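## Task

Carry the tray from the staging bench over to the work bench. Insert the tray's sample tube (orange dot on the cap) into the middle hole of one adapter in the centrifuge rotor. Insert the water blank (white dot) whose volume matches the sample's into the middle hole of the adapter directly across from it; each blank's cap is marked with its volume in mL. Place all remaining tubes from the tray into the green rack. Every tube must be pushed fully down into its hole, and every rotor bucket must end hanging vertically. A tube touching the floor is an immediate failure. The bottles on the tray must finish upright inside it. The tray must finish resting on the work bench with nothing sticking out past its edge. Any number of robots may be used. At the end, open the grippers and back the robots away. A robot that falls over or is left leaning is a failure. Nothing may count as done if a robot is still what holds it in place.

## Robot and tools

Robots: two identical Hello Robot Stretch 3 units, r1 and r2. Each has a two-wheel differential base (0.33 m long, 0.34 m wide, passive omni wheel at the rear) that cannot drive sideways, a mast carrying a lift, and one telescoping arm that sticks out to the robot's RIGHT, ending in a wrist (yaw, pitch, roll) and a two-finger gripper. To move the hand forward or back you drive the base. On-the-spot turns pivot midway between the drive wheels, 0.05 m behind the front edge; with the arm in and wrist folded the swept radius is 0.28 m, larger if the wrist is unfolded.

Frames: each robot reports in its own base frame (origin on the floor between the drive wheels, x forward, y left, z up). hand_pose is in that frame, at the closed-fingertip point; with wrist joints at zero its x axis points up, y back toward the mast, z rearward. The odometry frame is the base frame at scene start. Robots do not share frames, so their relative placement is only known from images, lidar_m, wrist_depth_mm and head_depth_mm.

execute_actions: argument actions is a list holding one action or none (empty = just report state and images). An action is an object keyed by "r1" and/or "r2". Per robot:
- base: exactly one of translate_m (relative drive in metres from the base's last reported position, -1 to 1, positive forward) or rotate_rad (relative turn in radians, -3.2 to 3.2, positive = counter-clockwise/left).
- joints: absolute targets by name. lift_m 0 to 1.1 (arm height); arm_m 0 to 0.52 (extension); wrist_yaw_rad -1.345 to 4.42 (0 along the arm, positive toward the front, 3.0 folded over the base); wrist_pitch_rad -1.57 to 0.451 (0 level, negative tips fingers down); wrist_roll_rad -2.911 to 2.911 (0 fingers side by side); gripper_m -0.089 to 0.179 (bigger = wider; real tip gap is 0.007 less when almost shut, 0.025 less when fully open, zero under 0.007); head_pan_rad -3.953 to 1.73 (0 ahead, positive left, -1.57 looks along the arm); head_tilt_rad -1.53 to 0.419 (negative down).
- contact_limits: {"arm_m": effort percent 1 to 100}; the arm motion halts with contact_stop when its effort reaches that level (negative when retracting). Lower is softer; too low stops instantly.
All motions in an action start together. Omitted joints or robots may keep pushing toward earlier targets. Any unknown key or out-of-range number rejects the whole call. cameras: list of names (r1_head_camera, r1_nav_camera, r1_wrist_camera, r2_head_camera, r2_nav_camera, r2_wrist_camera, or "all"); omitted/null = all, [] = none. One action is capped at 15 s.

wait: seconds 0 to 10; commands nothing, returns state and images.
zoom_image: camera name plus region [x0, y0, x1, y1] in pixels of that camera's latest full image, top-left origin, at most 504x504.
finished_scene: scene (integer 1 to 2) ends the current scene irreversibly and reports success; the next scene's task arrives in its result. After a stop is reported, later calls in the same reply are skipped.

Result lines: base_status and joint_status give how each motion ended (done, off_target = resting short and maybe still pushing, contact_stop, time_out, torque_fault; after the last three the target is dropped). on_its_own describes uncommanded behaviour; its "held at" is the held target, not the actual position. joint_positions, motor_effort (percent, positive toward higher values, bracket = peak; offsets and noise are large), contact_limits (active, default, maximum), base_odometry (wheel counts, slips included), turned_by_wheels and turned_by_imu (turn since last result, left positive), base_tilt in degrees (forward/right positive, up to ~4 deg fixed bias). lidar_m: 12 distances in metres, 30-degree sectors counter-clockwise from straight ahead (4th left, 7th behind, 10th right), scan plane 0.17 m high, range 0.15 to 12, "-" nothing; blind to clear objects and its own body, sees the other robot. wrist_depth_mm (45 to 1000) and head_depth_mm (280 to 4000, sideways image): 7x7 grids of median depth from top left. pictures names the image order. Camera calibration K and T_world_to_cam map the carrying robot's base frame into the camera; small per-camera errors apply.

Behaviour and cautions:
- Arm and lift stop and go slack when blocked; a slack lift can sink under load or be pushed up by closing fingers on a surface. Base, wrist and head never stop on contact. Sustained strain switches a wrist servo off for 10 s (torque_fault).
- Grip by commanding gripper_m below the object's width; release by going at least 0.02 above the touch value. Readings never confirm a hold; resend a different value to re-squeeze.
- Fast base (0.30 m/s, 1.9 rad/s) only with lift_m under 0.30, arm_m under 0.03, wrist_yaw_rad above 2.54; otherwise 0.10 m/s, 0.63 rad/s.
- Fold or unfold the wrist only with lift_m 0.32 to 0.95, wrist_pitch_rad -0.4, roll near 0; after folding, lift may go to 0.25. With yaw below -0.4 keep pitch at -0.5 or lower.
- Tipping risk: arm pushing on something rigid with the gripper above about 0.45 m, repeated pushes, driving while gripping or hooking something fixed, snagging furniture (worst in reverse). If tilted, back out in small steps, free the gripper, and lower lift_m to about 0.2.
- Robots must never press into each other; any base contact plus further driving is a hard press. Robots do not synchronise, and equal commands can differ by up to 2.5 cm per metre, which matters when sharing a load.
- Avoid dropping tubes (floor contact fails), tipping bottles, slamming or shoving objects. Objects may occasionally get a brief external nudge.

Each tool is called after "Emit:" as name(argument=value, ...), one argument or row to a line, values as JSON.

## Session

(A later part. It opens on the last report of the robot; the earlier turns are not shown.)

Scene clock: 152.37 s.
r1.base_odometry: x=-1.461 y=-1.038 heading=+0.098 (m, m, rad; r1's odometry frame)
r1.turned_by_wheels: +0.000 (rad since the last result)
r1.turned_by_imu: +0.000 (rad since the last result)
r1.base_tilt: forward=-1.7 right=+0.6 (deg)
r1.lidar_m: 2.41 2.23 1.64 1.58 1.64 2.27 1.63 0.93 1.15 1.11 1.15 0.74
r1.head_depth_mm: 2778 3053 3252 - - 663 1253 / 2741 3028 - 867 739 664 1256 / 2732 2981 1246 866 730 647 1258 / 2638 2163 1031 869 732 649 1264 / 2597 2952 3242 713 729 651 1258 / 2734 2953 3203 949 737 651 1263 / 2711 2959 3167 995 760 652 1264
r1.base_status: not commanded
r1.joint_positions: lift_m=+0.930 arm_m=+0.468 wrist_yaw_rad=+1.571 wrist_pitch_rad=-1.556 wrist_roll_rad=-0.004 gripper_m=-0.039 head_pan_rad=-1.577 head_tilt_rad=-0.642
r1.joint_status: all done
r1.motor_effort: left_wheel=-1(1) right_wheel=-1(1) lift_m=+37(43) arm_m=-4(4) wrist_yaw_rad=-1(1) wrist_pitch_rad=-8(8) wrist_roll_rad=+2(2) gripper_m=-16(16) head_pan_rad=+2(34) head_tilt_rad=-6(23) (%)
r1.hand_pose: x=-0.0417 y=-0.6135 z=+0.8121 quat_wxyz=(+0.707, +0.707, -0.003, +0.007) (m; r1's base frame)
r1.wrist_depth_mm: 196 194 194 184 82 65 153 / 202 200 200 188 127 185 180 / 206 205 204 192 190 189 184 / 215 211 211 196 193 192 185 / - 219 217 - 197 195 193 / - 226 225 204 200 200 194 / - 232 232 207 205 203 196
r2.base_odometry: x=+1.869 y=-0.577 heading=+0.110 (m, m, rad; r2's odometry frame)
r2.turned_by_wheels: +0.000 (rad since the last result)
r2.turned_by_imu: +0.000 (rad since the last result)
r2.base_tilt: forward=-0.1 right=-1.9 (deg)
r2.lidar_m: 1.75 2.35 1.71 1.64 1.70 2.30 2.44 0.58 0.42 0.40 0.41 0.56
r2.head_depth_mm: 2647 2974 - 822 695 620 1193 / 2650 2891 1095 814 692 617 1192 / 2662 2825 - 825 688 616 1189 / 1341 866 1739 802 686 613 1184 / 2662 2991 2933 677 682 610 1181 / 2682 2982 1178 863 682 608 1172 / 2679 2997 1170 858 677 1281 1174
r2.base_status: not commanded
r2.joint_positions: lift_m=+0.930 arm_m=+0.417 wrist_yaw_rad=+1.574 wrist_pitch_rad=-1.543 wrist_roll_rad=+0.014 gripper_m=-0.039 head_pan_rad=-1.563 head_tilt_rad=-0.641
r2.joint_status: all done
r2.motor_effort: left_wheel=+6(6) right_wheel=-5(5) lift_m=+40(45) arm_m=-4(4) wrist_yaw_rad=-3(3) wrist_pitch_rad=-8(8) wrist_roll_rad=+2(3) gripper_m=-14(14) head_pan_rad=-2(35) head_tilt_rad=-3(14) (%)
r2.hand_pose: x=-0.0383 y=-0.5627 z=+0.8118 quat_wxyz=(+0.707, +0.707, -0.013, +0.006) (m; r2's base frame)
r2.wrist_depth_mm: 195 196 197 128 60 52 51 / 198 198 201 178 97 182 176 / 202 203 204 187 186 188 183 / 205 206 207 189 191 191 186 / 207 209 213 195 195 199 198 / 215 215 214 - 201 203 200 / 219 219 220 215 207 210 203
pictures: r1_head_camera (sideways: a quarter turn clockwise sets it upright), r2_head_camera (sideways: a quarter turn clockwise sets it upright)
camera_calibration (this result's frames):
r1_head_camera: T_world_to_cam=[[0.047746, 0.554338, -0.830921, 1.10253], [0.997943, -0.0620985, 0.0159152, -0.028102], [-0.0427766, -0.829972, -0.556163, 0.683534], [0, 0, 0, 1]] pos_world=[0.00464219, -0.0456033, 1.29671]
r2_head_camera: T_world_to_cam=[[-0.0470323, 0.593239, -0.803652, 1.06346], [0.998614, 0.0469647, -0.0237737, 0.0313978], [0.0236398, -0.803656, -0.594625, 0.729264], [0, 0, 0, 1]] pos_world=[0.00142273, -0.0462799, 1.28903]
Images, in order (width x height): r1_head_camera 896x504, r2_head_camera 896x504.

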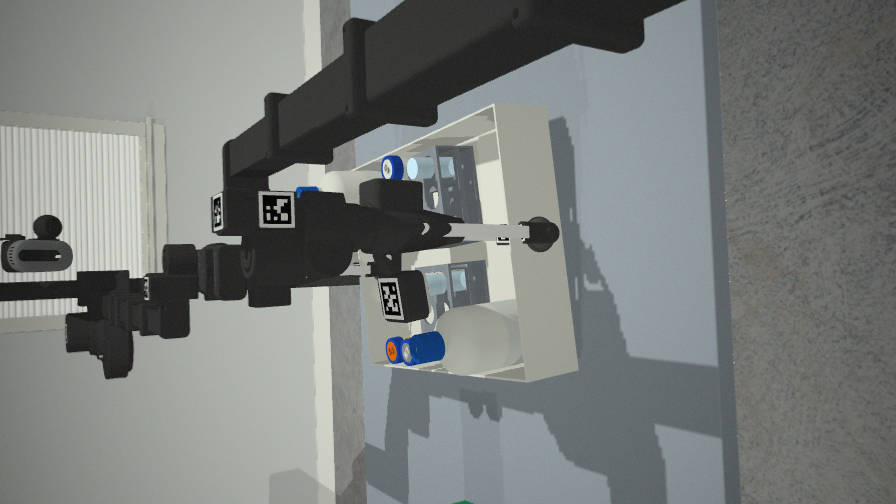

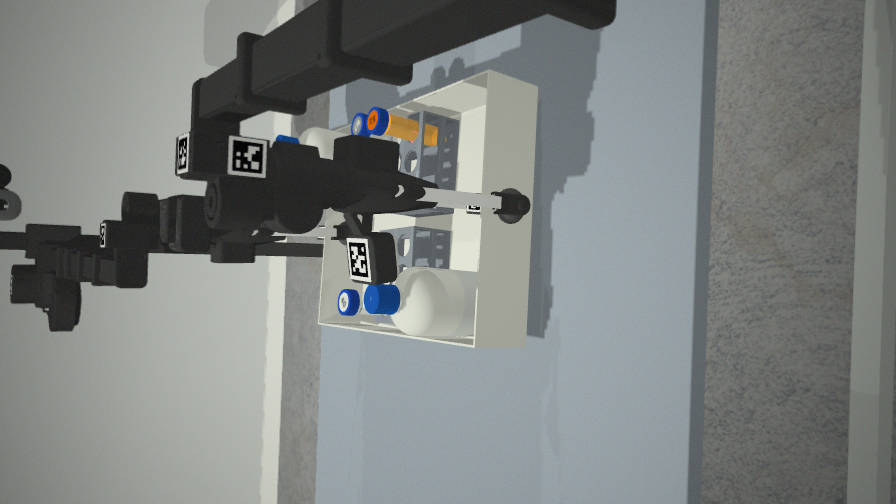

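Emit:
execute_actions(
  actions=[
    {"r1":{"joints":{"lift_m":0.915}},"r2":{"joints":{"lift_m":0.915}}},
  ],
  cameras=[],
)

Emit:
execute_actions(
  actions=[
    {"r1":{"joints":{"gripper_m":0.06}},"r2":{"joints":{"gripper_m":0.06}}},
  ],
  cameras=[],
)

Emit:
execute_actions(
  actions=[
    {"r1":{"joints":{"lift_m":1.09}},"r2":{"joints":{"lift_m":1.09}}},
  ],
  cameras=["r1_wrist_camera","r2_wrist_camera"],
)

Emit:
execute_actions(
  actions=[
    {"r1":{"base":{"translate_m":-0.9},"joints":{"arm_m":0.05,"head_pan_rad":-1.4,"head_tilt_rad":-0.8}},"r2":{"joints":{"arm_m":0.0}}},
  ],
  cameras=["r1_head_camera","r1_nav_camera","r2_head_camera"],
)

Scene clock: 159.70 s.
r1.base_odometry: x=-1.461 y=-1.038 heading=+0.098 (m, m, rad; r1's odometry frame)
r1.turned_by_wheels: +0.000 (rad since the last result)
r1.turned_by_imu: +0.000 (rad since the last result)
r1.base_tilt: forward=-1.6 right=+0.5 (deg)
r1.lidar_m: 2.41 2.23 1.64 1.58 1.64 2.27 1.63 0.92 1.15 1.11 1.16 0.74
r1.head_depth_mm: 2769 3055 3220 - - 1373 1258 / 2745 3057 3249 866 739 665 1257 / 2725 2995 1216 883 730 649 1255 / 2651 2883 1016 888 734 651 1261 / 2614 2911 3212 715 728 650 1264 / 2678 2965 3200 948 749 653 1266 / 2699 2950 3167 996 762 653 1265
r1.base_status: not commanded
r1.joint_positions: lift_m=+0.915 arm_m=+0.468 wrist_yaw_rad=+1.571 wrist_pitch_rad=-1.556 wrist_roll_rad=-0.005 gripper_m=-0.039 head_pan_rad=-1.577 head_tilt_rad=-0.642
r1.joint_status: all done
r1.motor_effort: left_wheel=-1(1) right_wheel=-1(0) lift_m=+33(37) arm_m=-4(4) wrist_yaw_rad=-1(1) wrist_pitch_rad=-8(8) wrist_roll_rad=+3(3) gripper_m=-15(14) head_pan_rad=+3(3) head_tilt_rad=-6(5) (%)
r1.hand_pose: x=-0.0417 y=-0.6135 z=+0.7972 quat_wxyz=(+0.707, +0.707, -0.003, +0.007) (m; r1's base frame)
r1.wrist_depth_mm: 182 181 181 177 74 57 54 / 188 187 186 183 123 181 175 / 193 191 191 188 187 185 180 / 198 196 196 193 191 191 185 / 206 203 202 - 197 196 193 / 211 210 209 208 203 203 195 / 219 217 215 212 211 209 200
r2.base_odometry: x=+1.869 y=-0.577 heading=+0.110 (m, m, rad; r2's odometry frame)
r2.turned_by_wheels: +0.000 (rad since the last result)
r2.turned_by_imu: +0.000 (rad since the last result)
r2.base_tilt: forward=-0.1 right=-1.9 (deg)
r2.lidar_m: 1.75 2.36 1.70 1.64 1.69 2.30 2.44 0.58 0.42 0.40 0.42 0.56
r2.head_depth_mm: 2653 2993 3199 - 697 620 1195 / 2652 2907 1095 824 693 617 1193 / 2650 2873 - 832 690 615 1187 / 1346 808 1667 838 686 612 1183 / 2649 2987 2948 689 683 610 1177 / 2681 3002 1183 864 680 607 1180 / 2686 3001 1167 860 680 1279 1175
r2.base_status: not commanded
r2.joint_positions: lift_m=+0.915 arm_m=+0.417 wrist_yaw_rad=+1.574 wrist_pitch_rad=-1.543 wrist_roll_rad=+0.013 gripper_m=-0.039 head_pan_rad=-1.563 head_tilt_rad=-0.641
r2.joint_status: all done
r2.motor_effort: left_wheel=+6(6) right_wheel=-5(5) lift_m=+37(41) arm_m=-4(4) wrist_yaw_rad=-3(4) wrist_pitch_rad=-8(8) wrist_roll_rad=+2(3) gripper_m=-14(14) head_pan_rad=-2(3) head_tilt_rad=-3(4) (%)
r2.hand_pose: x=-0.0383 y=-0.5627 z=+0.7969 quat_wxyz=(+0.707, +0.707, -0.013, +0.006) (m; r2's base frame)
r2.wrist_depth_mm: 180 181 182 128 69 59 156 / 184 185 186 183 106 186 182 / 189 189 189 189 190 189 185 / 190 192 192 192 192 194 188 / 193 194 196 195 197 197 197 / 197 199 198 - 200 199 198 / 202 201 204 204 203 205 199
pictures: none
No camera images: the call's "cameras" was empty. Leave "cameras" out to get every camera's image.

Scene clock: 161.20 s.
r1.base_odometry: x=-1.461 y=-1.038 heading=+0.097 (m, m, rad; r1's odometry frame)
r1.turned_by_wheels: +0.000 (rad since the last result)
r1.turned_by_imu: +0.000 (rad since the last result)
r1.base_tilt: forward=-1.6 right=+0.5 (deg)
r1.lidar_m: 2.42 2.23 1.64 1.58 1.64 2.26 1.63 0.93 1.14 1.11 1.15 0.75
r1.head_depth_mm: 2783 3025 3245 - - 1379 1250 / 2762 3043 3241 866 739 667 1251 / 2748 2971 1212 885 732 648 1257 / 2650 2872 1043 892 732 650 1254 / 2610 2916 3195 714 729 651 1258 / 2698 2970 3175 951 750 652 1269 / 2665 2965 3162 992 762 655 1262
r1.base_status: not commanded
r1.joint_positions: lift_m=+0.915 arm_m=+0.468 wrist_yaw_rad=+1.571 wrist_pitch_rad=-1.565 wrist_roll_rad=-0.003 gripper_m=+0.060 head_pan_rad=-1.577 head_tilt_rad=-0.642
r1.joint_status: all done
r1.motor_effort: left_wheel=-2(1) right_wheel=+1(0) lift_m=+34(34) arm_m=-4(4) wrist_yaw_rad=-1(1) wrist_pitch_rad=-3(8) wrist_roll_rad=+2(2) gripper_m=+0(78) head_pan_rad=+4(3) head_tilt_rad=-6(5) (%)
r1.hand_pose: x=-0.0440 y=-0.6135 z=+0.7974 quat_wxyz=(+0.707, +0.707, -0.001, +0.003) (m; r1's base frame)
r1.wrist_depth_mm: 182 181 179 177 78 60 57 / 187 186 186 183 134 180 175 / 192 191 191 189 186 186 181 / 199 197 196 193 192 191 188 / 206 204 202 200 196 197 194 / 214 210 212 208 207 203 194 / 222 218 217 214 211 210 179
r2.base_odometry: x=+1.869 y=-0.577 heading=+0.110 (m, m, rad; r2's odometry frame)
r2.turned_by_wheels: +0.000 (rad since the last result)
r2.turned_by_imu: +0.000 (rad since the last result)
r2.base_tilt: forward=+0.0 right=-2.1 (deg)
r2.lidar_m: 1.75 2.36 1.71 1.64 1.69 2.30 2.44 0.58 0.42 0.40 0.41 0.56
r2.head_depth_mm: 2673 3001 3176 - 695 619 1194 / 2670 2918 1099 822 692 617 1193 / 2653 2863 - 834 690 614 1190 / 1346 810 1011 836 687 613 1183 / 2639 2998 2932 690 684 611 1182 / 2709 3016 1177 864 681 608 1182 / 2693 3032 1167 859 677 1287 1178
r2.base_status: not commanded
r2.joint_positions: lift_m=+0.915 arm_m=+0.417 wrist_yaw_rad=+1.572 wrist_pitch_rad=-1.550 wrist_roll_rad=+0.015 gripper_m=+0.060 head_pan_rad=-1.563 head_tilt_rad=-0.641
r2.joint_status: all done
r2.motor_effort: left_wheel=+4(6) right_wheel=-3(5) lift_m=+36(37) arm_m=-4(4) wrist_yaw_rad=-2(3) wrist_pitch_rad=-4(8) wrist_roll_rad=+2(3) gripper_m=+0(79) head_pan_rad=-3(2) head_tilt_rad=-3(2) (%)
r2.hand_pose: x=-0.0403 y=-0.5626 z=+0.7971 quat_wxyz=(+0.707, +0.707, -0.012, +0.002) (m; r2's base frame)
r2.wrist_depth_mm: 180 181 182 126 72 62 156 / 184 184 185 183 113 187 183 / 188 188 190 188 188 191 186 / 190 192 193 193 193 194 189 / 195 196 197 198 196 198 197 / 200 200 - 199 - 200 196 / 203 204 206 205 204 207 201
pictures: none
No camera images: the call's "cameras" was empty. Leave "cameras" out to get every camera's image.

Scene clock: 163.63 s.
r1.base_odometry: x=-1.461 y=-1.038 heading=+0.097 (m, m, rad; r1's odometry frame)
r1.turned_by_wheels: +0.000 (rad since the last result)
r1.turned_by_imu: +0.000 (rad since the last result)
r1.base_tilt: forward=-1.6 right=+0.6 (deg)
r1.lidar_m: 2.42 2.23 1.64 1.58 1.64 2.27 1.63 0.93 1.15 1.11 1.15 0.74
r1.head_depth_mm: - 3045 3240 976 751 664 1257 / 2844 3028 3188 973 740 666 1260 / 2771 2980 3222 893 730 648 1257 / - - 1743 893 733 649 1259 / 1308 2943 3226 830 728 650 1262 / 2721 2961 3214 953 749 650 1258 / 2684 2947 3167 994 763 654 1267
r1.base_status: not commanded
r1.joint_positions: lift_m=+1.090 arm_m=+0.468 wrist_yaw_rad=+1.571 wrist_pitch_rad=-1.565 wrist_roll_rad=-0.003 gripper_m=+0.060 head_pan_rad=-1.577 head_tilt_rad=-0.642
r1.joint_status: all done
r1.motor_effort: left_wheel=-1(1) right_wheel=+0(0) lift_m=+41(42) arm_m=-4(4) wrist_yaw_rad=-1(1) wrist_pitch_rad=-3(3) wrist_roll_rad=+1(2) gripper_m=+1(0) head_pan_rad=+2(3) head_tilt_rad=-5(5) (%)
r1.hand_pose: x=-0.0441 y=-0.6135 z=+0.9721 quat_wxyz=(+0.707, +0.707, -0.001, +0.003) (m; r1's base frame)
r1.wrist_depth_mm: - - 345 292 175 297 224 / - - 353 345 222 314 345 / - 364 363 362 359 294 355 / - 381 377 371 370 343 365 / - - 388 387 377 323 369 / - - 402 394 375 325 354 / - - 420 412 409 404 406
r2.base_odometry: x=+1.869 y=-0.577 heading=+0.110 (m, m, rad; r2's odometry frame)
r2.turned_by_wheels: +0.000 (rad since the last result)
r2.turned_by_imu: +0.000 (rad since the last result)
r2.base_tilt: forward=-0.1 right=-1.9 (deg)
r2.lidar_m: 1.75 2.35 1.70 1.64 1.69 2.30 2.44 0.58 0.42 0.40 0.42 0.56
r2.head_depth_mm: 2690 2983 2995 887 696 621 1194 / 2670 3015 2992 833 692 618 1192 / - - 971 834 690 615 1192 / 2542 1634 1678 839 686 613 1178 / 2683 3007 2931 690 683 610 1180 / 2682 3016 1179 865 680 609 1178 / 2693 3009 1173 858 680 1277 1172
r2.base_status: not commanded
r2.joint_positions: lift_m=+1.090 arm_m=+0.417 wrist_yaw_rad=+1.572 wrist_pitch_rad=-1.551 wrist_roll_rad=+0.015 gripper_m=+0.060 head_pan_rad=-1.563 head_tilt_rad=-0.641
r2.joint_status: all done
r2.motor_effort: left_wheel=+4(4) right_wheel=-3(3) lift_m=+45(46) arm_m=-4(4) wrist_yaw_rad=-1(2) wrist_pitch_rad=-4(4) wrist_roll_rad=+1(2) gripper_m=+1(1) head_pan_rad=-2(2) head_tilt_rad=-3(3) (%)
r2.hand_pose: x=-0.0404 y=-0.5626 z=+0.9718 quat_wxyz=(+0.707, +0.707, -0.012, +0.002) (m; r2's base frame)
r2.wrist_depth_mm: - 346 349 312 279 291 271 / - 348 356 234 233 301 357 / - 362 359 367 361 331 369 / - 371 371 365 369 328 372 / - 375 371 380 374 315 324 / - - - 380 - 322 361 / - - 390 389 344 270 337
pictures: r1_wrist_camera, r2_wrist_camera
camera_calibration (this result's frames):
r1_wrist_camera: T_world_to_cam=[[0.0454857, -0.99886, -0.014485, -0.600305], [-0.979719, -0.0474372, 0.194679, -0.236306], [-0.195145, 0.00533609, -0.98076, 1.11192], [0, 0, 0, 1]] pos_world=[0.0127769, -0.616763, 1.12784]
r2_wrist_camera: T_world_to_cam=[[-0.022865, -0.999442, 0.0243575, -0.586175], [-0.99361, 0.0254117, 0.109973, -0.0926761], [-0.110531, -0.0216873, -0.993636, 1.10799], [0, 0, 0, 1]] pos_world=[0.01698, -0.559463, 1.12541]
Images, in order (width x height): r1_wrist_camera 644x364, r2_wrist_camera 644x364.

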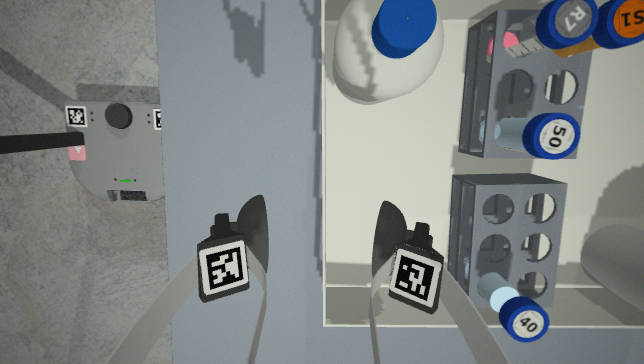

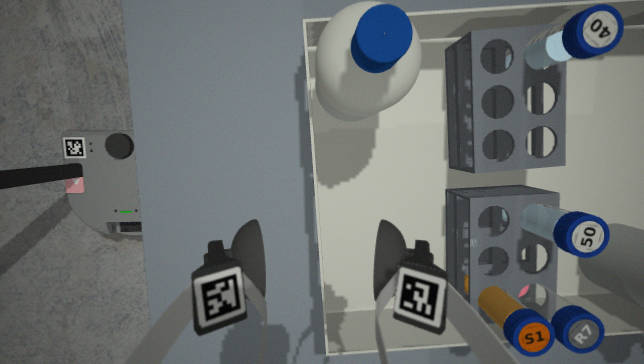

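Scene clock: 173.57 s.
r1.base_odometry: x=-2.357 y=-1.125 heading=+0.097 (m, m, rad; r1's odometry frame)
r1.turned_by_wheels: +0.000 (rad since the last result)
r1.turned_by_imu: -0.003 (rad since the last result)
r1.base_tilt: forward=-1.6 right=+0.6 (deg)
r1.lidar_m: 4.38 2.24 1.65 1.59 1.64 2.07 1.99 0.60 0.44 0.43 1.15 1.57
r1.head_depth_mm: - - - - - - 945 / 2732 - 2412 1242 965 796 1068 / 2748 3071 2323 - 1516 1324 1154 / 2786 3093 1025 - 653 934 1136 / 2845 3136 1028 826 689 1360 1176 / 2859 3181 1026 800 691 1360 1176 / 2909 3199 1031 802 712 1360 1180
r1.base_status: done
r1.joint_positions: lift_m=+1.090 arm_m=+0.050 wrist_yaw_rad=+1.571 wrist_pitch_rad=-1.566 wrist_roll_rad=-0.002 gripper_m=+0.060 head_pan_rad=-1.407 head_tilt_rad=-0.790
r1.joint_status: all done
r1.motor_effort: left_wheel=-2(6) right_wheel=+1(3) lift_m=+41(41) arm_m=-4(5) wrist_yaw_rad=+0(1) wrist_pitch_rad=-3(3) wrist_roll_rad=+1(1) gripper_m=+0(1) head_pan_rad=+3(17) head_tilt_rad=-5(24) (%)
r1.hand_pose: x=-0.0442 y=-0.1956 z=+0.9721 quat_wxyz=(+0.707, +0.707, -0.001, +0.002) (m; r1's base frame)
r1.wrist_depth_mm: - - - - - - 337 / - - - - - 509 346 / - - - - - - - / - - - - 919 620 676 / - - - - 623 595 598 / - - - - - 502 475 / - - - - 762 433 370
r2.base_odometry: x=+1.869 y=-0.577 heading=+0.110 (m, m, rad; r2's odometry frame)
r2.turned_by_wheels: +0.000 (rad since the last result)
r2.turned_by_imu: +0.000 (rad since the last result)
r2.base_tilt: forward=-0.1 right=-2.0 (deg)
r2.lidar_m: 1.75 2.35 1.71 1.64 1.70 2.30 2.44 0.58 0.42 0.40 0.41 0.56
r2.head_depth_mm: - - - - - - 1172 / - - - - - - - / 2644 - - - 713 598 1165 / 2670 2989 2912 837 - - 1183 / 2684 3010 2943 688 724 - 1177 / 2692 3025 1176 863 703 - 1178 / 2706 3028 1175 859 677 1286 1176
r2.base_status: not commanded
r2.joint_positions: lift_m=+1.090 arm_m=+0.001 wrist_yaw_rad=+1.571 wrist_pitch_rad=-1.551 wrist_roll_rad=+0.016 gripper_m=+0.060 head_pan_rad=-1.563 head_tilt_rad=-0.642
r2.joint_status: all done
r2.motor_effort: left_wheel=+4(4) right_wheel=-3(3) lift_m=+46(45) arm_m=-4(4) wrist_yaw_rad=-1(2) wrist_pitch_rad=-4(4) wrist_roll_rad=+2(2) gripper_m=+1(1) head_pan_rad=-2(3) head_tilt_rad=-3(2) (%)
r2.hand_pose: x=-0.0405 y=-0.1458 z=+0.9718 quat_wxyz=(+0.707, +0.707, -0.012, +0.001) (m; r2's base frame)
r2.wrist_depth_mm: - - - - - 368 359 / - - - - - 374 361 / - - - - - 376 373 / - - - - - 379 377 / - - - - - 387 385 / - - - - - 393 393 / - - - - - 405 402
pictures: r1_head_camera (sideways: a quarter turn clockwise sets it upright), r1_nav_camera (sideways: a quarter turn counterclockwise sets it upright), r2_head_camera (sideways: a quarter turn clockwise sets it upright)
camera_calibration (this result's frames):
r1_head_camera: T_world_to_cam=[[-0.0660083, 0.669615, -0.739769, 0.984398], [0.994306, 0.106299, 0.00749818, -0.0171195], [0.0836576, -0.735062, -0.672819, 0.834517], [0, 0, 0, 1]] pos_world=[0.0121869, -0.0439264, 1.28983]
r1_nav_camera: T_world_to_cam=[[0.143059, -0.678629, 0.720414, -0.901904], [-0.976047, -0.217288, -0.0108627, 0.067345], [0.163909, -0.701604, -0.693459, 0.853085], [0, 0, 0, 1]] pos_world=[0.0549292, 0.0011023, 1.24206]
r2_head_camera: T_world_to_cam=[[-0.0469191, 0.593509, -0.803459, 1.0632], [0.998623, 0.0467785, -0.023761, 0.0313813], [0.0234823, -0.803467, -0.594886, 0.729605], [0, 0, 0, 1]] pos_world=[0.00141371, -0.0462748, 1.28902]
Images, in order (width x height): r1_head_camera 896x504, r1_nav_camera 672x504, r2_head_camera 896x504.

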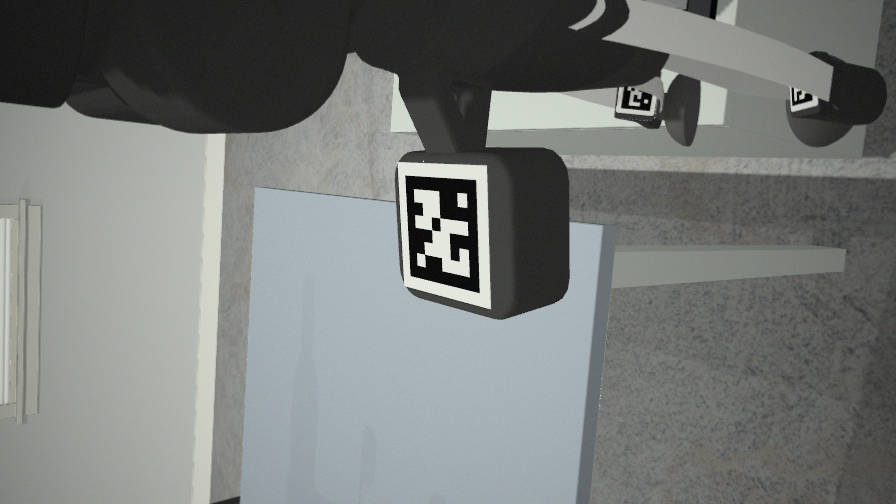

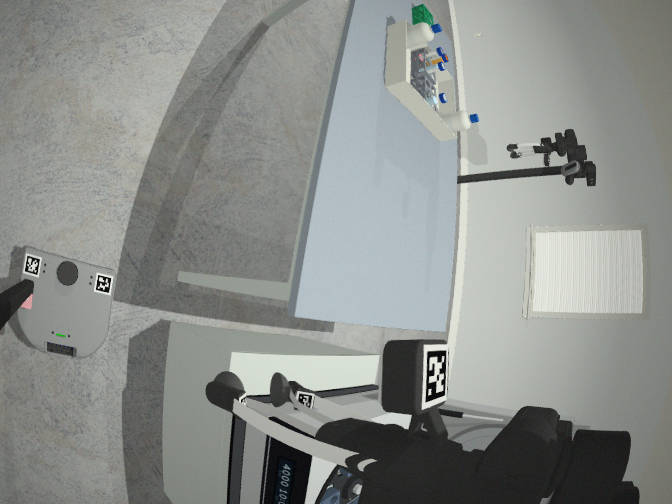

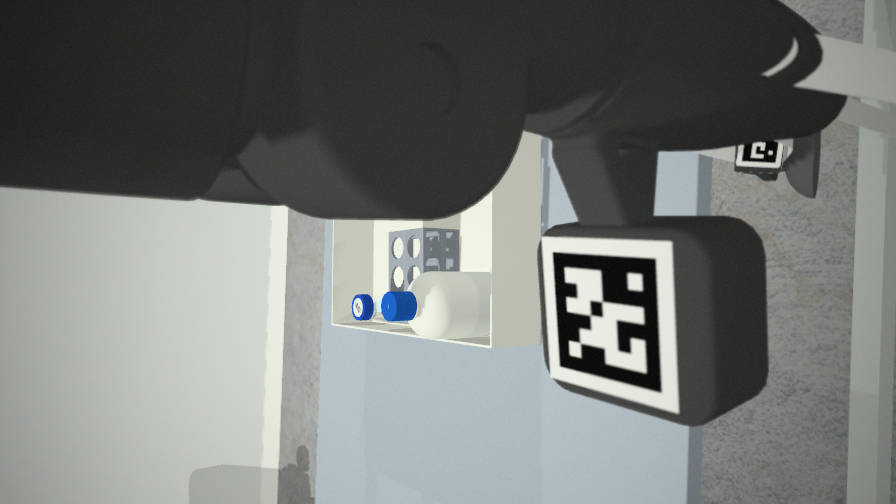

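Emit:
execute_actions(
  actions=[
    {"r1":{"base":{"rotate_rad":-0.5},"joints":{"lift_m":1.1}},"r2":{"base":{"rotate_rad":-0.5}}},
  ],
  cameras=[],
)

Emit:
execute_actions(
  actions=[
    {"r1":{"base":{"translate_m":0.39}},"r2":{"base":{"translate_m":0.3}}},
  ],
  cameras=[],
)

Emit:
execute_actions(
  actions=[
    {"r1":{"base":{"rotate_rad":0.5},"joints":{"arm_m":0.2}},"r2":{"base":{"rotate_rad":0.505}}},
  ],
  cameras=[],
)

Emit:
execute_actions(
  actions=[
    {"r1":{"base":{"translate_m":0.66},"joints":{"wrist_yaw_rad":3.14,"gripper_m":0.075,"head_pan_rad":-1.57,"head_tilt_rad":-0.7}}},
  ],
  cameras=[],
)

Emit:
execute_actions(
  actions=[
    {"r1":{"joints":{"arm_m":0.46}}},
  ],
  cameras=["r1_head_camera","r1_wrist_camera","r2_nav_camera"],
)

Scene clock: 196.50 s.
r1.base_odometry: x=-2.357 y=-1.125 heading=-0.402 (m, m, rad; r1's odometry frame)
r1.turned_by_wheels: -0.500 (rad since the last result)
r1.turned_by_imu: -0.505 (rad since the last result)
r1.base_tilt: forward=-1.6 right=+0.6 (deg)
r1.lidar_m: 1.56 3.33 2.20 1.63 1.61 1.66 2.05 1.99 0.58 0.43 0.43 1.15
r1.head_depth_mm: - - - - - 1219 1155 / 971 - 1004 730 775 1028 1129 / 960 1099 1036 - 763 890 1128 / 922 1051 1036 - 852 831 1093 / 893 994 987 1072 921 966 1153 / 899 2960 2512 1242 1521 1356 1114 / 2697 2982 2516 1899 690 737 1155
r1.base_status: done
r1.joint_positions: lift_m=+1.099 arm_m=+0.050 wrist_yaw_rad=+1.571 wrist_pitch_rad=-1.567 wrist_roll_rad=-0.002 gripper_m=+0.060 head_pan_rad=-1.407 head_tilt_rad=-0.790
r1.joint_status: all done
r1.motor_effort: left_wheel=+1(3) right_wheel=-2(4) lift_m=+40(42) arm_m=-4(4) wrist_yaw_rad=+0(1) wrist_pitch_rad=-2(3) wrist_roll_rad=+2(1) gripper_m=+0(0) head_pan_rad=+3(3) head_tilt_rad=-6(6) (%)
r1.hand_pose: x=-0.0445 y=-0.1956 z=+0.9814 quat_wxyz=(+0.707, +0.707, +0.000, +0.002) (m; r1's base frame)
r1.wrist_depth_mm: - - - - - - 538 / - - - - - 562 488 / - - - - - 571 385 / - - - - - 610 419 / - - - - - 709 456 / - - - - - 869 511 / - - - - - - 590
r2.base_odometry: x=+1.869 y=-0.577 heading=-0.390 (m, m, rad; r2's odometry frame)
r2.turned_by_wheels: -0.500 (rad since the last result)
r2.turned_by_imu: -0.495 (rad since the last result)
r2.base_tilt: forward=+0.0 right=-2.0 (deg)
r2.lidar_m: 0.58 2.83 2.29 1.69 1.65 1.71 2.36 2.45 0.56 0.41 0.40 0.42
r2.head_depth_mm: - - - - - - 1171 / - - - - - - - / 3084 - - - 735 1398 1140 / 3012 3392 1194 873 - - 1130 / 2844 3183 1187 868 733 - 1181 / 2739 3017 1181 815 695 1281 1178 / 2625 2892 903 803 659 575 1171
r2.base_status: done
r2.joint_positions: lift_m=+1.090 arm_m=+0.001 wrist_yaw_rad=+1.571 wrist_pitch_rad=-1.552 wrist_roll_rad=+0.016 gripper_m=+0.060 head_pan_rad=-1.563 head_tilt_rad=-0.642
r2.joint_status: not commanded
r2.motor_effort: left_wheel=+4(11) right_wheel=-3(5) lift_m=+45(46) arm_m=-4(4) wrist_yaw_rad=-1(1) wrist_pitch_rad=-3(4) wrist_roll_rad=+2(2) gripper_m=+1(1) head_pan_rad=-2(2) head_tilt_rad=-2(3) (%)
r2.hand_pose: x=-0.0407 y=-0.1457 z=+0.9718 quat_wxyz=(+0.707, +0.707, -0.012, +0.001) (m; r2's base frame)
r2.wrist_depth_mm: - - - - - 354 354 / - - - - - 379 366 / - - - - - - 373 / - - - - - - 379 / - - - - - - 393 / - - - - - - 744 / - - - - - - 634
pictures: none
No camera images: the call's "cameras" was empty. Leave "cameras" out to get every camera's image.

Scene clock: 201.70 s.
r1.base_odometry: x=-1.998 y=-1.278 heading=-0.402 (m, m, rad; r1's odometry frame)
r1.turned_by_wheels: +0.000 (rad since the last result)
r1.turned_by_imu: +0.001 (rad since the last result)
r1.base_tilt: forward=-1.6 right=+0.5 (deg)
r1.lidar_m: 1.18 1.18 2.45 1.82 1.80 1.86 2.41 0.83 0.37 0.36 0.92 0.96
r1.head_depth_mm: - - - - - 814 983 / 2854 - 1032 1052 670 552 889 / 2936 3188 2539 - 637 554 1131 / 2796 3082 2539 - 638 554 1132 / 2707 3011 1027 813 655 554 509 / 2624 2928 1029 802 655 555 489 / 2530 2787 2529 802 656 554 482
r1.base_status: done
r1.joint_positions: lift_m=+1.099 arm_m=+0.050 wrist_yaw_rad=+1.571 wrist_pitch_rad=-1.567 wrist_roll_rad=-0.002 gripper_m=+0.060 head_pan_rad=-1.407 head_tilt_rad=-0.790
r1.joint_status: not commanded
r1.motor_effort: left_wheel=+1(5) right_wheel=-2(3) lift_m=+41(41) arm_m=-4(4) wrist_yaw_rad=-1(1) wrist_pitch_rad=-2(2) wrist_roll_rad=+2(1) gripper_m=-1(1) head_pan_rad=+4(4) head_tilt_rad=-6(7) (%)
r1.hand_pose: x=-0.0445 y=-0.1956 z=+0.9814 quat_wxyz=(+0.707, +0.707, +0.000, +0.002) (m; r1's base frame)
r1.wrist_depth_mm: - - - - 349 352 349 / - - - - 359 360 356 / - - - - 369 368 366 / - - - - 387 381 377 / - - - - 391 395 618 / - - - - - 621 574 / - - - - - 556 492
r2.base_odometry: x=+2.147 y=-0.691 heading=-0.390 (m, m, rad; r2's odometry frame)
r2.turned_by_wheels: +0.000 (rad since the last result)
r2.turned_by_imu: +0.000 (rad since the last result)
r2.base_tilt: forward=-0.2 right=-2.0 (deg)
r2.lidar_m: 0.37 1.36 2.49 1.85 1.80 1.86 2.57 0.93 0.36 0.26 0.26 0.27
r2.head_depth_mm: - - - - - - 1150 / - - - - - - - / 2947 - - - 669 568 1141 / 2872 3199 943 792 - - 515 / 2756 3045 2926 762 595 - 491 / 2610 2930 2890 801 703 537 480 / 2477 2741 2875 859 677 561 479
r2.base_status: done
r2.joint_positions: lift_m=+1.090 arm_m=+0.001 wrist_yaw_rad=+1.571 wrist_pitch_rad=-1.552 wrist_roll_rad=+0.016 gripper_m=+0.060 head_pan_rad=-1.563 head_tilt_rad=-0.642
r2.joint_status: not commanded
r2.motor_effort: left_wheel=+3(10) right_wheel=-3(4) lift_m=+45(46) arm_m=-4(4) wrist_yaw_rad=+0(1) wrist_pitch_rad=-3(3) wrist_roll_rad=+2(2) gripper_m=+1(1) head_pan_rad=-2(2) head_tilt_rad=-3(3) (%)
r2.hand_pose: x=-0.0407 y=-0.1457 z=+0.9718 quat_wxyz=(+0.707, +0.707, -0.012, +0.001) (m; r2's base frame)
r2.wrist_depth_mm: - - - 920 348 357 356 / - - - - 356 356 355 / - - - - 371 367 361 / - - - - 923 378 380 / - - - - - 383 386 / - - - - - 395 394 / - - - - - 400 401
pictures: none
No camera images: the call's "cameras" was empty. Leave "cameras" out to get every camera's image.

Scene clock: 204.07 s.
r1.base_odometry: x=-1.998 y=-1.278 heading=+0.098 (m, m, rad; r1's odometry frame)
r1.turned_by_wheels: +0.500 (rad since the last result)
r1.turned_by_imu: +0.505 (rad since the last result)
r1.base_tilt: forward=-1.7 right=+0.7 (deg)
r1.lidar_m: 1.18 2.50 1.84 1.78 1.84 2.42 0.90 0.37 0.36 0.92 0.95 1.19
r1.head_depth_mm: - - 945 793 653 552 499 / 2657 2819 1022 823 621 552 508 / 2599 2852 986 797 652 553 508 / 2624 2909 1028 796 653 553 1112 / 1159 2854 1025 799 653 554 1133 / 2675 2994 1026 800 655 556 1137 / 2750 3057 950 802 654 556 1155
r1.base_status: done
r1.joint_positions: lift_m=+1.099 arm_m=+0.200 wrist_yaw_rad=+1.571 wrist_pitch_rad=-1.567 wrist_roll_rad=-0.001 gripper_m=+0.060 head_pan_rad=-1.407 head_tilt_rad=-0.790
r1.joint_status: all done
r1.motor_effort: left_wheel=-2(5) right_wheel=+2(4) lift_m=+41(40) arm_m=+5(6) wrist_yaw_rad=-1(1) wrist_pitch_rad=-2(2) wrist_roll_rad=+2(2) gripper_m=+0(0) head_pan_rad=+4(3) head_tilt_rad=-6(7) (%)
r1.hand_pose: x=-0.0445 y=-0.3448 z=+0.9814 quat_wxyz=(+0.707, +0.707, +0.000, +0.002) (m; r1's base frame)
r1.wrist_depth_mm: - - - 352 349 350 346 / - - - 362 360 359 357 / - - 376 371 374 366 365 / - - 386 384 383 379 375 / - - - 399 392 393 392 / - - 419 414 411 404 405 / - - - 421 421 422 416
r2.base_odometry: x=+2.147 y=-0.691 heading=+0.115 (m, m, rad; r2's odometry frame)
r2.turned_by_wheels: +0.505 (rad since the last result)
r2.turned_by_imu: +0.500 (rad since the last result)
r2.base_tilt: forward=-0.1 right=-2.2 (deg)
r2.lidar_m: 1.23 2.55 1.86 1.78 1.85 2.52 2.68 0.37 0.27 0.26 0.26 0.36
r2.head_depth_mm: - - - - - - 478 / - - - - - - - / 2521 - - - 735 568 474 / 2548 2855 2986 873 - - 482 / 2573 2870 2919 868 741 - 481 / 2441 2784 2764 863 701 535 480 / 711 884 2736 859 680 561 489
r2.base_status: done
r2.joint_positions: lift_m=+1.090 arm_m=+0.001 wrist_yaw_rad=+1.571 wrist_pitch_rad=-1.552 wrist_roll_rad=+0.016 gripper_m=+0.060 head_pan_rad=-1.563 head_tilt_rad=-0.642
r2.joint_status: not commanded
r2.motor_effort: left_wheel=-3(9) right_wheel=+1(4) lift_m=+45(45) arm_m=-4(4) wrist_yaw_rad=-1(2) wrist_pitch_rad=-3(3) wrist_roll_rad=+2(2) gripper_m=+1(1) head_pan_rad=-2(2) head_tilt_rad=-3(3) (%)
r2.hand_pose: x=-0.0408 y=-0.1457 z=+0.9718 quat_wxyz=(+0.707, +0.707, -0.012, +0.001) (m; r2's base frame)
r2.wrist_depth_mm: - - - - 353 351 358 / - - - - 355 355 364 / - - - - 362 367 369 / - - - - 374 374 377 / - - - - 377 384 386 / - - - - - 389 365 / - - - - 396 391 323
pictures: none
No camera images: the call's "cameras" was empty. Leave "cameras" out to get every camera's image.

Scene clock: 211.90 s.
r1.base_odometry: x=-1.341 y=-1.214 heading=+0.097 (m, m, rad; r1's odometry frame)
r1.turned_by_wheels: +0.000 (rad since the last result)
r1.turned_by_imu: +0.000 (rad since the last result)
r1.base_tilt: forward=-1.6 right=+0.6 (deg)
r1.lidar_m: 2.28 2.49 1.83 1.77 1.84 2.53 1.12 0.94 0.96 0.92 0.96 0.55
r1.head_depth_mm: 1155 2856 2941 812 700 584 498 / 2609 2813 1408 819 702 584 498 / 2623 2880 - 762 584 585 499 / - - - 759 576 586 500 / 2487 2927 2946 896 698 587 500 / 2551 2901 3010 897 710 587 501 / 2574 2805 3009 899 712 588 502
r1.base_status: done
r1.joint_positions: lift_m=+1.099 arm_m=+0.200 wrist_yaw_rad=+3.137 wrist_pitch_rad=-1.567 wrist_roll_rad=+0.000 gripper_m=+0.075 head_pan_rad=-1.563 head_tilt_rad=-0.705
r1.joint_status: all done
r1.motor_effort: left_wheel=-3(3) right_wheel=+1(5) lift_m=+41(41) arm_m=+5(5) wrist_yaw_rad=+2(2) wrist_pitch_rad=-2(2) wrist_roll_rad=+1(1) gripper_m=-1(61) head_pan_rad=-3(14) head_tilt_rad=+3(15) (%)
r1.hand_pose: x=-0.0213 y=-0.3677 z=+0.9814 quat_wxyz=(+0.501, +0.502, +0.498, +0.500) (m; r1's base frame)
r1.wrist_depth_mm: - - - - - - - / 367 368 363 362 360 362 362 / 377 379 373 374 369 371 367 / 389 388 385 384 382 378 377 / 400 396 391 360 396 392 391 / 409 403 412 267 408 406 401 / 429 398 422 258 424 416 414
r2.base_odometry: x=+2.147 y=-0.691 heading=+0.115 (m, m, rad; r2's odometry frame)
r2.turned_by_wheels: +0.000 (rad since the last result)
r2.turned_by_imu: +0.000 (rad since the last result)
r2.base_tilt: forward=+0.0 right=-2.0 (deg)
r2.lidar_m: 1.23 2.55 1.85 1.78 1.85 2.52 2.68 0.37 0.27 0.26 0.26 0.36
r2.head_depth_mm: - - - - - - 478 / - - - - - - - / 2519 - - - 736 568 475 / 2550 2834 2950 872 - - 482 / 2565 2822 2900 867 740 - 481 / 2559 2867 2940 861 702 537 480 / 2569 2872 2874 861 679 562 489
r2.base_status: not commanded
r2.joint_positions: lift_m=+1.090 arm_m=+0.001 wrist_yaw_rad=+1.571 wrist_pitch_rad=-1.552 wrist_roll_rad=+0.016 gripper_m=+0.060 head_pan_rad=-1.563 head_tilt_rad=-0.642
r2.joint_status: not commanded
r2.motor_effort: left_wheel=-4(4) right_wheel=+1(2) lift_m=+45(46) arm_m=-4(4) wrist_yaw_rad=-1(1) wrist_pitch_rad=-3(3) wrist_roll_rad=+2(2) gripper_m=+1(1) head_pan_rad=-3(3) head_tilt_rad=-4(4) (%)
r2.hand_pose: x=-0.0408 y=-0.1457 z=+0.9718 quat_wxyz=(+0.707, +0.707, -0.012, +0.001) (m; r2's base frame)
r2.wrist_depth_mm: - - - - 351 352 359 / - - - - 360 364 363 / - - - - 367 366 372 / - - - - 371 373 378 / - - - - 386 381 382 / - - - - - 388 364 / - - - - 403 402 324
pictures: none
No camera images: the call's "cameras" was empty. Leave "cameras" out to get every camera's image.

Scene clock: 215.03 s.
r1.base_odometry: x=-1.341 y=-1.214 heading=+0.097 (m, m, rad; r1's odometry frame)
r1.turned_by_wheels: +0.000 (rad since the last result)
r1.turned_by_imu: +0.000 (rad since the last result)
r1.base_tilt: forward=-1.5 right=+0.6 (deg)
r1.lidar_m: 2.28 2.49 1.83 1.77 1.84 2.53 1.12 0.94 0.95 0.92 0.96 0.55
r1.head_depth_mm: 1127 2859 2924 813 701 584 498 / 2531 2810 1411 820 701 583 499 / 2577 2904 3019 885 586 585 499 / - - 2948 825 577 585 499 / 2653 2833 2967 896 709 587 501 / 2577 2834 2979 900 711 587 500 / 2542 2831 3006 899 711 587 502
r1.base_status: not commanded
r1.joint_positions: lift_m=+1.099 arm_m=+0.460 wrist_yaw_rad=+3.137 wrist_pitch_rad=-1.567 wrist_roll_rad=+0.000 gripper_m=+0.075 head_pan_rad=-1.563 head_tilt_rad=-0.705
r1.joint_status: all done
r1.motor_effort: left_wheel=-2(3) right_wheel=+2(1) lift_m=+41(41) arm_m=+4(5) wrist_yaw_rad=+2(2) wrist_pitch_rad=-2(2) wrist_roll_rad=+1(1) gripper_m=+0(1) head_pan_rad=-3(3) head_tilt_rad=+2(4) (%)
r1.hand_pose: x=-0.0212 y=-0.6277 z=+0.9814 quat_wxyz=(+0.501, +0.502, +0.498, +0.500) (m; r1's base frame)
r1.wrist_depth_mm: 321 349 348 245 350 349 346 / 338 364 363 359 355 356 356 / 314 348 314 367 370 363 365 / 328 328 329 318 378 379 324 / 400 392 394 389 389 392 391 / 411 331 413 404 412 407 406 / 267 358 374 366 423 416 420
r2.base_odometry: x=+2.147 y=-0.691 heading=+0.115 (m, m, rad; r2's odometry frame)
r2.turned_by_wheels: +0.000 (rad since the last result)
r2.turned_by_imu: +0.000 (rad since the last result)
r2.base_tilt: forward=+0.0 right=-2.0 (deg)
r2.lidar_m: 1.24 2.54 1.86 1.78 1.85 2.51 2.69 0.37 0.27 0.26 0.26 0.36
r2.head_depth_mm: - - - - - - 478 / - - - - - - - / 2518 - - - 735 568 474 / 2534 2883 2977 873 - - 483 / 2540 2851 2923 869 739 - 481 / 2548 2875 2894 865 701 536 480 / 2573 2886 2871 858 678 561 489
r2.base_status: not commanded
r2.joint_positions: lift_m=+1.090 arm_m=+0.001 wrist_yaw_rad=+1.571 wrist_pitch_rad=-1.552 wrist_roll_rad=+0.016 gripper_m=+0.060 head_pan_rad=-1.563 head_tilt_rad=-0.642
r2.joint_status: not commanded
r2.motor_effort: left_wheel=-4(4) right_wheel=+2(2) lift_m=+45(46) arm_m=-4(4) wrist_yaw_rad=-1(0) wrist_pitch_rad=-3(3) wrist_roll_rad=+1(1) gripper_m=+1(1) head_pan_rad=-2(2) head_tilt_rad=-3(4) (%)
r2.hand_pose: x=-0.0408 y=-0.1457 z=+0.9718 quat_wxyz=(+0.707, +0.707, -0.012, +0.001) (m; r2's base frame)
r2.wrist_depth_mm: - - - - 354 353 356 / - - - - 358 365 365 / - - - - 366 367 369 / - - - - 373 371 377 / - - - - 384 382 388 / - - - - - 390 360 / - - - - 402 394 328
pictures: r1_head_camera (sideways: a quarter turn clockwise sets it upright), r1_wrist_camera, r2_nav_camera (sideways: a quarter turn counterclockwise sets it upright)
camera_calibration (this result's frames):
r1_head_camera: T_world_to_cam=[[0.0395709, 0.60629, -0.794259, 1.05478], [0.998723, -0.0489846, 0.0123656, -0.0234845], [-0.0314093, -0.793734, -0.607454, 0.750192], [0, 0, 0, 1]] pos_world=[0.00527894, -0.0451992, 1.29376]
r1_wrist_camera: T_world_to_cam=[[0.999168, 0.0380995, -0.0145704, 0.0558932], [0.0402209, -0.979704, 0.196372, -0.781633], [-0.00679301, -0.196795, -0.980421, 1.00238], [0, 0, 0, 1]] pos_world=[-0.0175995, -0.570636, 1.13706]
r2_nav_camera: T_world_to_cam=[[0.020559, -0.558435, 0.829294, -1.03514], [-0.99939, 0.0119336, 0.0328118, 0.0242249], [-0.0282198, -0.829463, -0.557849, 0.695649], [0, 0, 0, 1]] pos_world=[0.0651227, -0.00133461, 1.24571]
Images, in order (width x height): r1_head_camera 896x504, r1_wrist_camera 644x364, r2_nav_camera 672x504.

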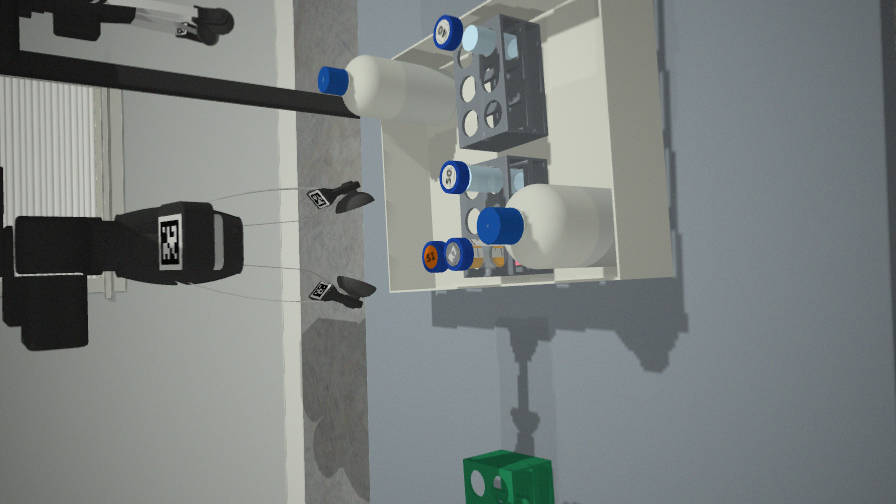

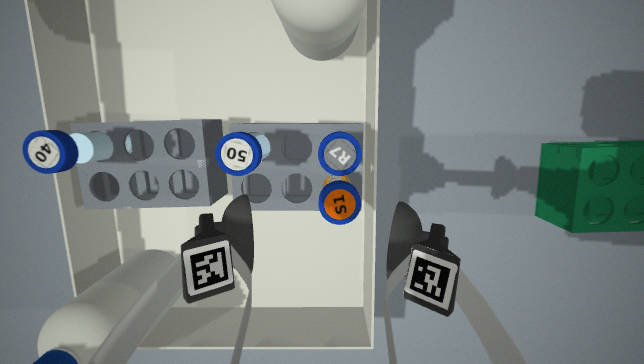

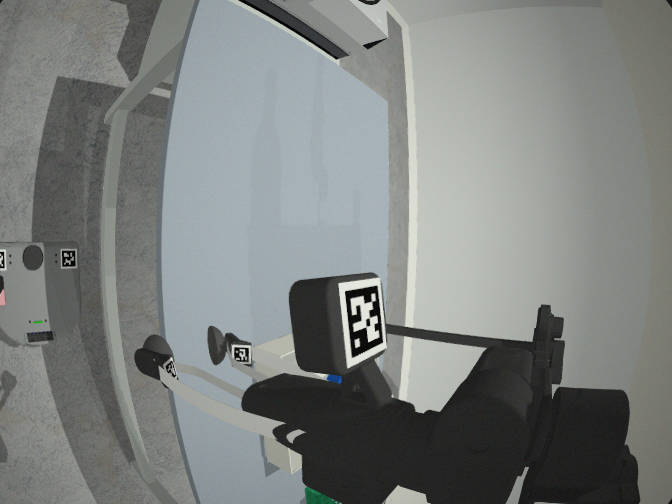

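Emit:
execute_actions(
  actions=[
    {"r1":{"base":{"translate_m":0.016},"joints":{"arm_m":0.475,"lift_m":1.02}}},
  ],
  cameras=["r1_head_camera","r1_wrist_camera"],
)

Scene clock: 221.87 s.
r1.base_odometry: x=-1.325 y=-1.212 heading=+0.097 (m, m, rad; r1's odometry frame)
r1.turned_by_wheels: +0.000 (rad since the last result)
r1.turned_by_imu: -0.001 (rad since the last result)
r1.base_tilt: forward=-1.5 right=+0.5 (deg)
r1.lidar_m: 2.27 2.49 1.83 1.77 1.84 2.54 1.14 0.96 0.95 0.92 0.96 0.54
r1.head_depth_mm: 1146 - 2879 816 699 583 499 / 2517 2897 2698 844 702 584 499 / 2515 2862 2943 761 573 585 499 / 2501 - 2826 830 651 585 500 / 2589 2919 2988 896 708 587 500 / 2566 2868 3036 898 711 588 501 / 2545 2847 2959 901 712 588 502
r1.base_status: done
r1.joint_positions: lift_m=+1.020 arm_m=+0.475 wrist_yaw_rad=+3.137 wrist_pitch_rad=-1.567 wrist_roll_rad=+0.000 gripper_m=+0.075 head_pan_rad=-1.563 head_tilt_rad=-0.705
r1.joint_status: all done
r1.motor_effort: left_wheel=-2(5) right_wheel=+1(4) lift_m=+29(35) arm_m=+5(5) wrist_yaw_rad=+2(2) wrist_pitch_rad=-2(2) wrist_roll_rad=+0(1) gripper_m=+0(1) head_pan_rad=-3(3) head_tilt_rad=+3(3) (%)
r1.hand_pose: x=-0.0212 y=-0.6427 z=+0.9026 quat_wxyz=(+0.501, +0.502, +0.498, +0.500) (m; r1's base frame)
r1.wrist_depth_mm: 278 278 276 273 277 275 275 / 287 283 284 282 282 283 282 / 237 232 230 174 293 292 289 / 245 244 243 236 301 300 278 / 313 314 310 273 310 309 304 / 283 318 325 318 323 320 318 / 242 317 328 326 333 329 330
r2.base_odometry: x=+2.147 y=-0.691 heading=+0.115 (m, m, rad; r2's odometry frame)
r2.turned_by_wheels: +0.000 (rad since the last result)
r2.turned_by_imu: +0.000 (rad since the last result)
r2.base_tilt: forward=+0.0 right=-1.8 (deg)
r2.lidar_m: 1.23 2.55 1.85 1.78 1.85 2.51 2.69 0.36 0.27 0.26 0.26 0.36
r2.head_depth_mm: - - - - - - 478 / - - - - - - - / 2524 - - - 734 567 474 / 2539 2823 2965 873 - - 483 / 2553 2843 2906 869 739 - 481 / 2564 2866 2913 862 703 535 480 / 2573 2861 2916 858 678 562 488
r2.base_status: not commanded
r2.joint_positions: lift_m=+1.090 arm_m=+0.001 wrist_yaw_rad=+1.571 wrist_pitch_rad=-1.552 wrist_roll_rad=+0.016 gripper_m=+0.060 head_pan_rad=-1.563 head_tilt_rad=-0.642
r2.joint_status: not commanded
r2.motor_effort: left_wheel=-3(3) right_wheel=+2(2) lift_m=+45(46) arm_m=-4(4) wrist_yaw_rad=-1(1) wrist_pitch_rad=-3(3) wrist_roll_rad=+2(2) gripper_m=+1(1) head_pan_rad=-2(2) head_tilt_rad=-4(3) (%)
r2.hand_pose: x=-0.0408 y=-0.1457 z=+0.9718 quat_wxyz=(+0.707, +0.707, -0.012, +0.001) (m; r2's base frame)
r2.wrist_depth_mm: - - - - 353 352 355 / - - - - 360 358 359 / - - - - 367 369 371 / - - - - 377 374 377 / - - - - 378 384 385 / - - - - - 390 362 / - - - - 393 398 324
pictures: r1_head_camera (sideways: a quarter turn clockwise sets it upright), r1_wrist_camera
camera_calibration (this result's frames):
r1_head_camera: T_world_to_cam=[[0.0395711, 0.606276, -0.794269, 1.05479], [0.998723, -0.0489845, 0.0123667, -0.0234858], [-0.0314093, -0.793744, -0.60744, 0.750174], [0, 0, 0, 1]] pos_world=[0.00527893, -0.0451993, 1.29377]
r1_wrist_camera: T_world_to_cam=[[0.999168, 0.0380994, -0.0145705, 0.0553166], [0.0402209, -0.979704, 0.196375, -0.780855], [-0.00679302, -0.196797, -0.980421, 0.922172], [0, 0, 0, 1]] pos_world=[-0.0175995, -0.585633, 1.05826]
Images, in order (width x height): r1_head_camera 896x504, r1_wrist_camera 644x364.

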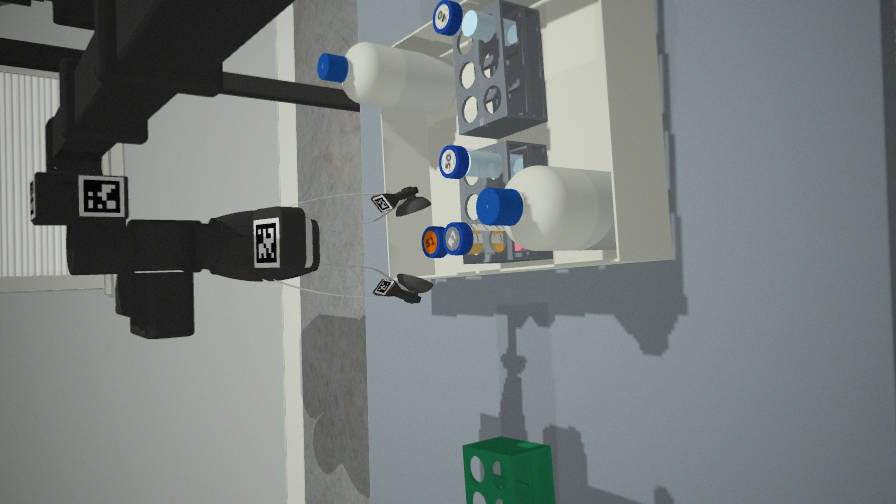

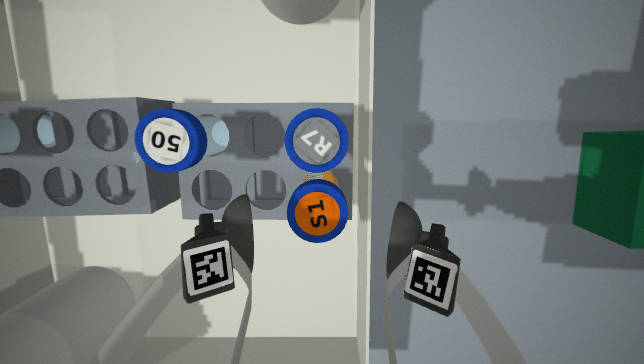

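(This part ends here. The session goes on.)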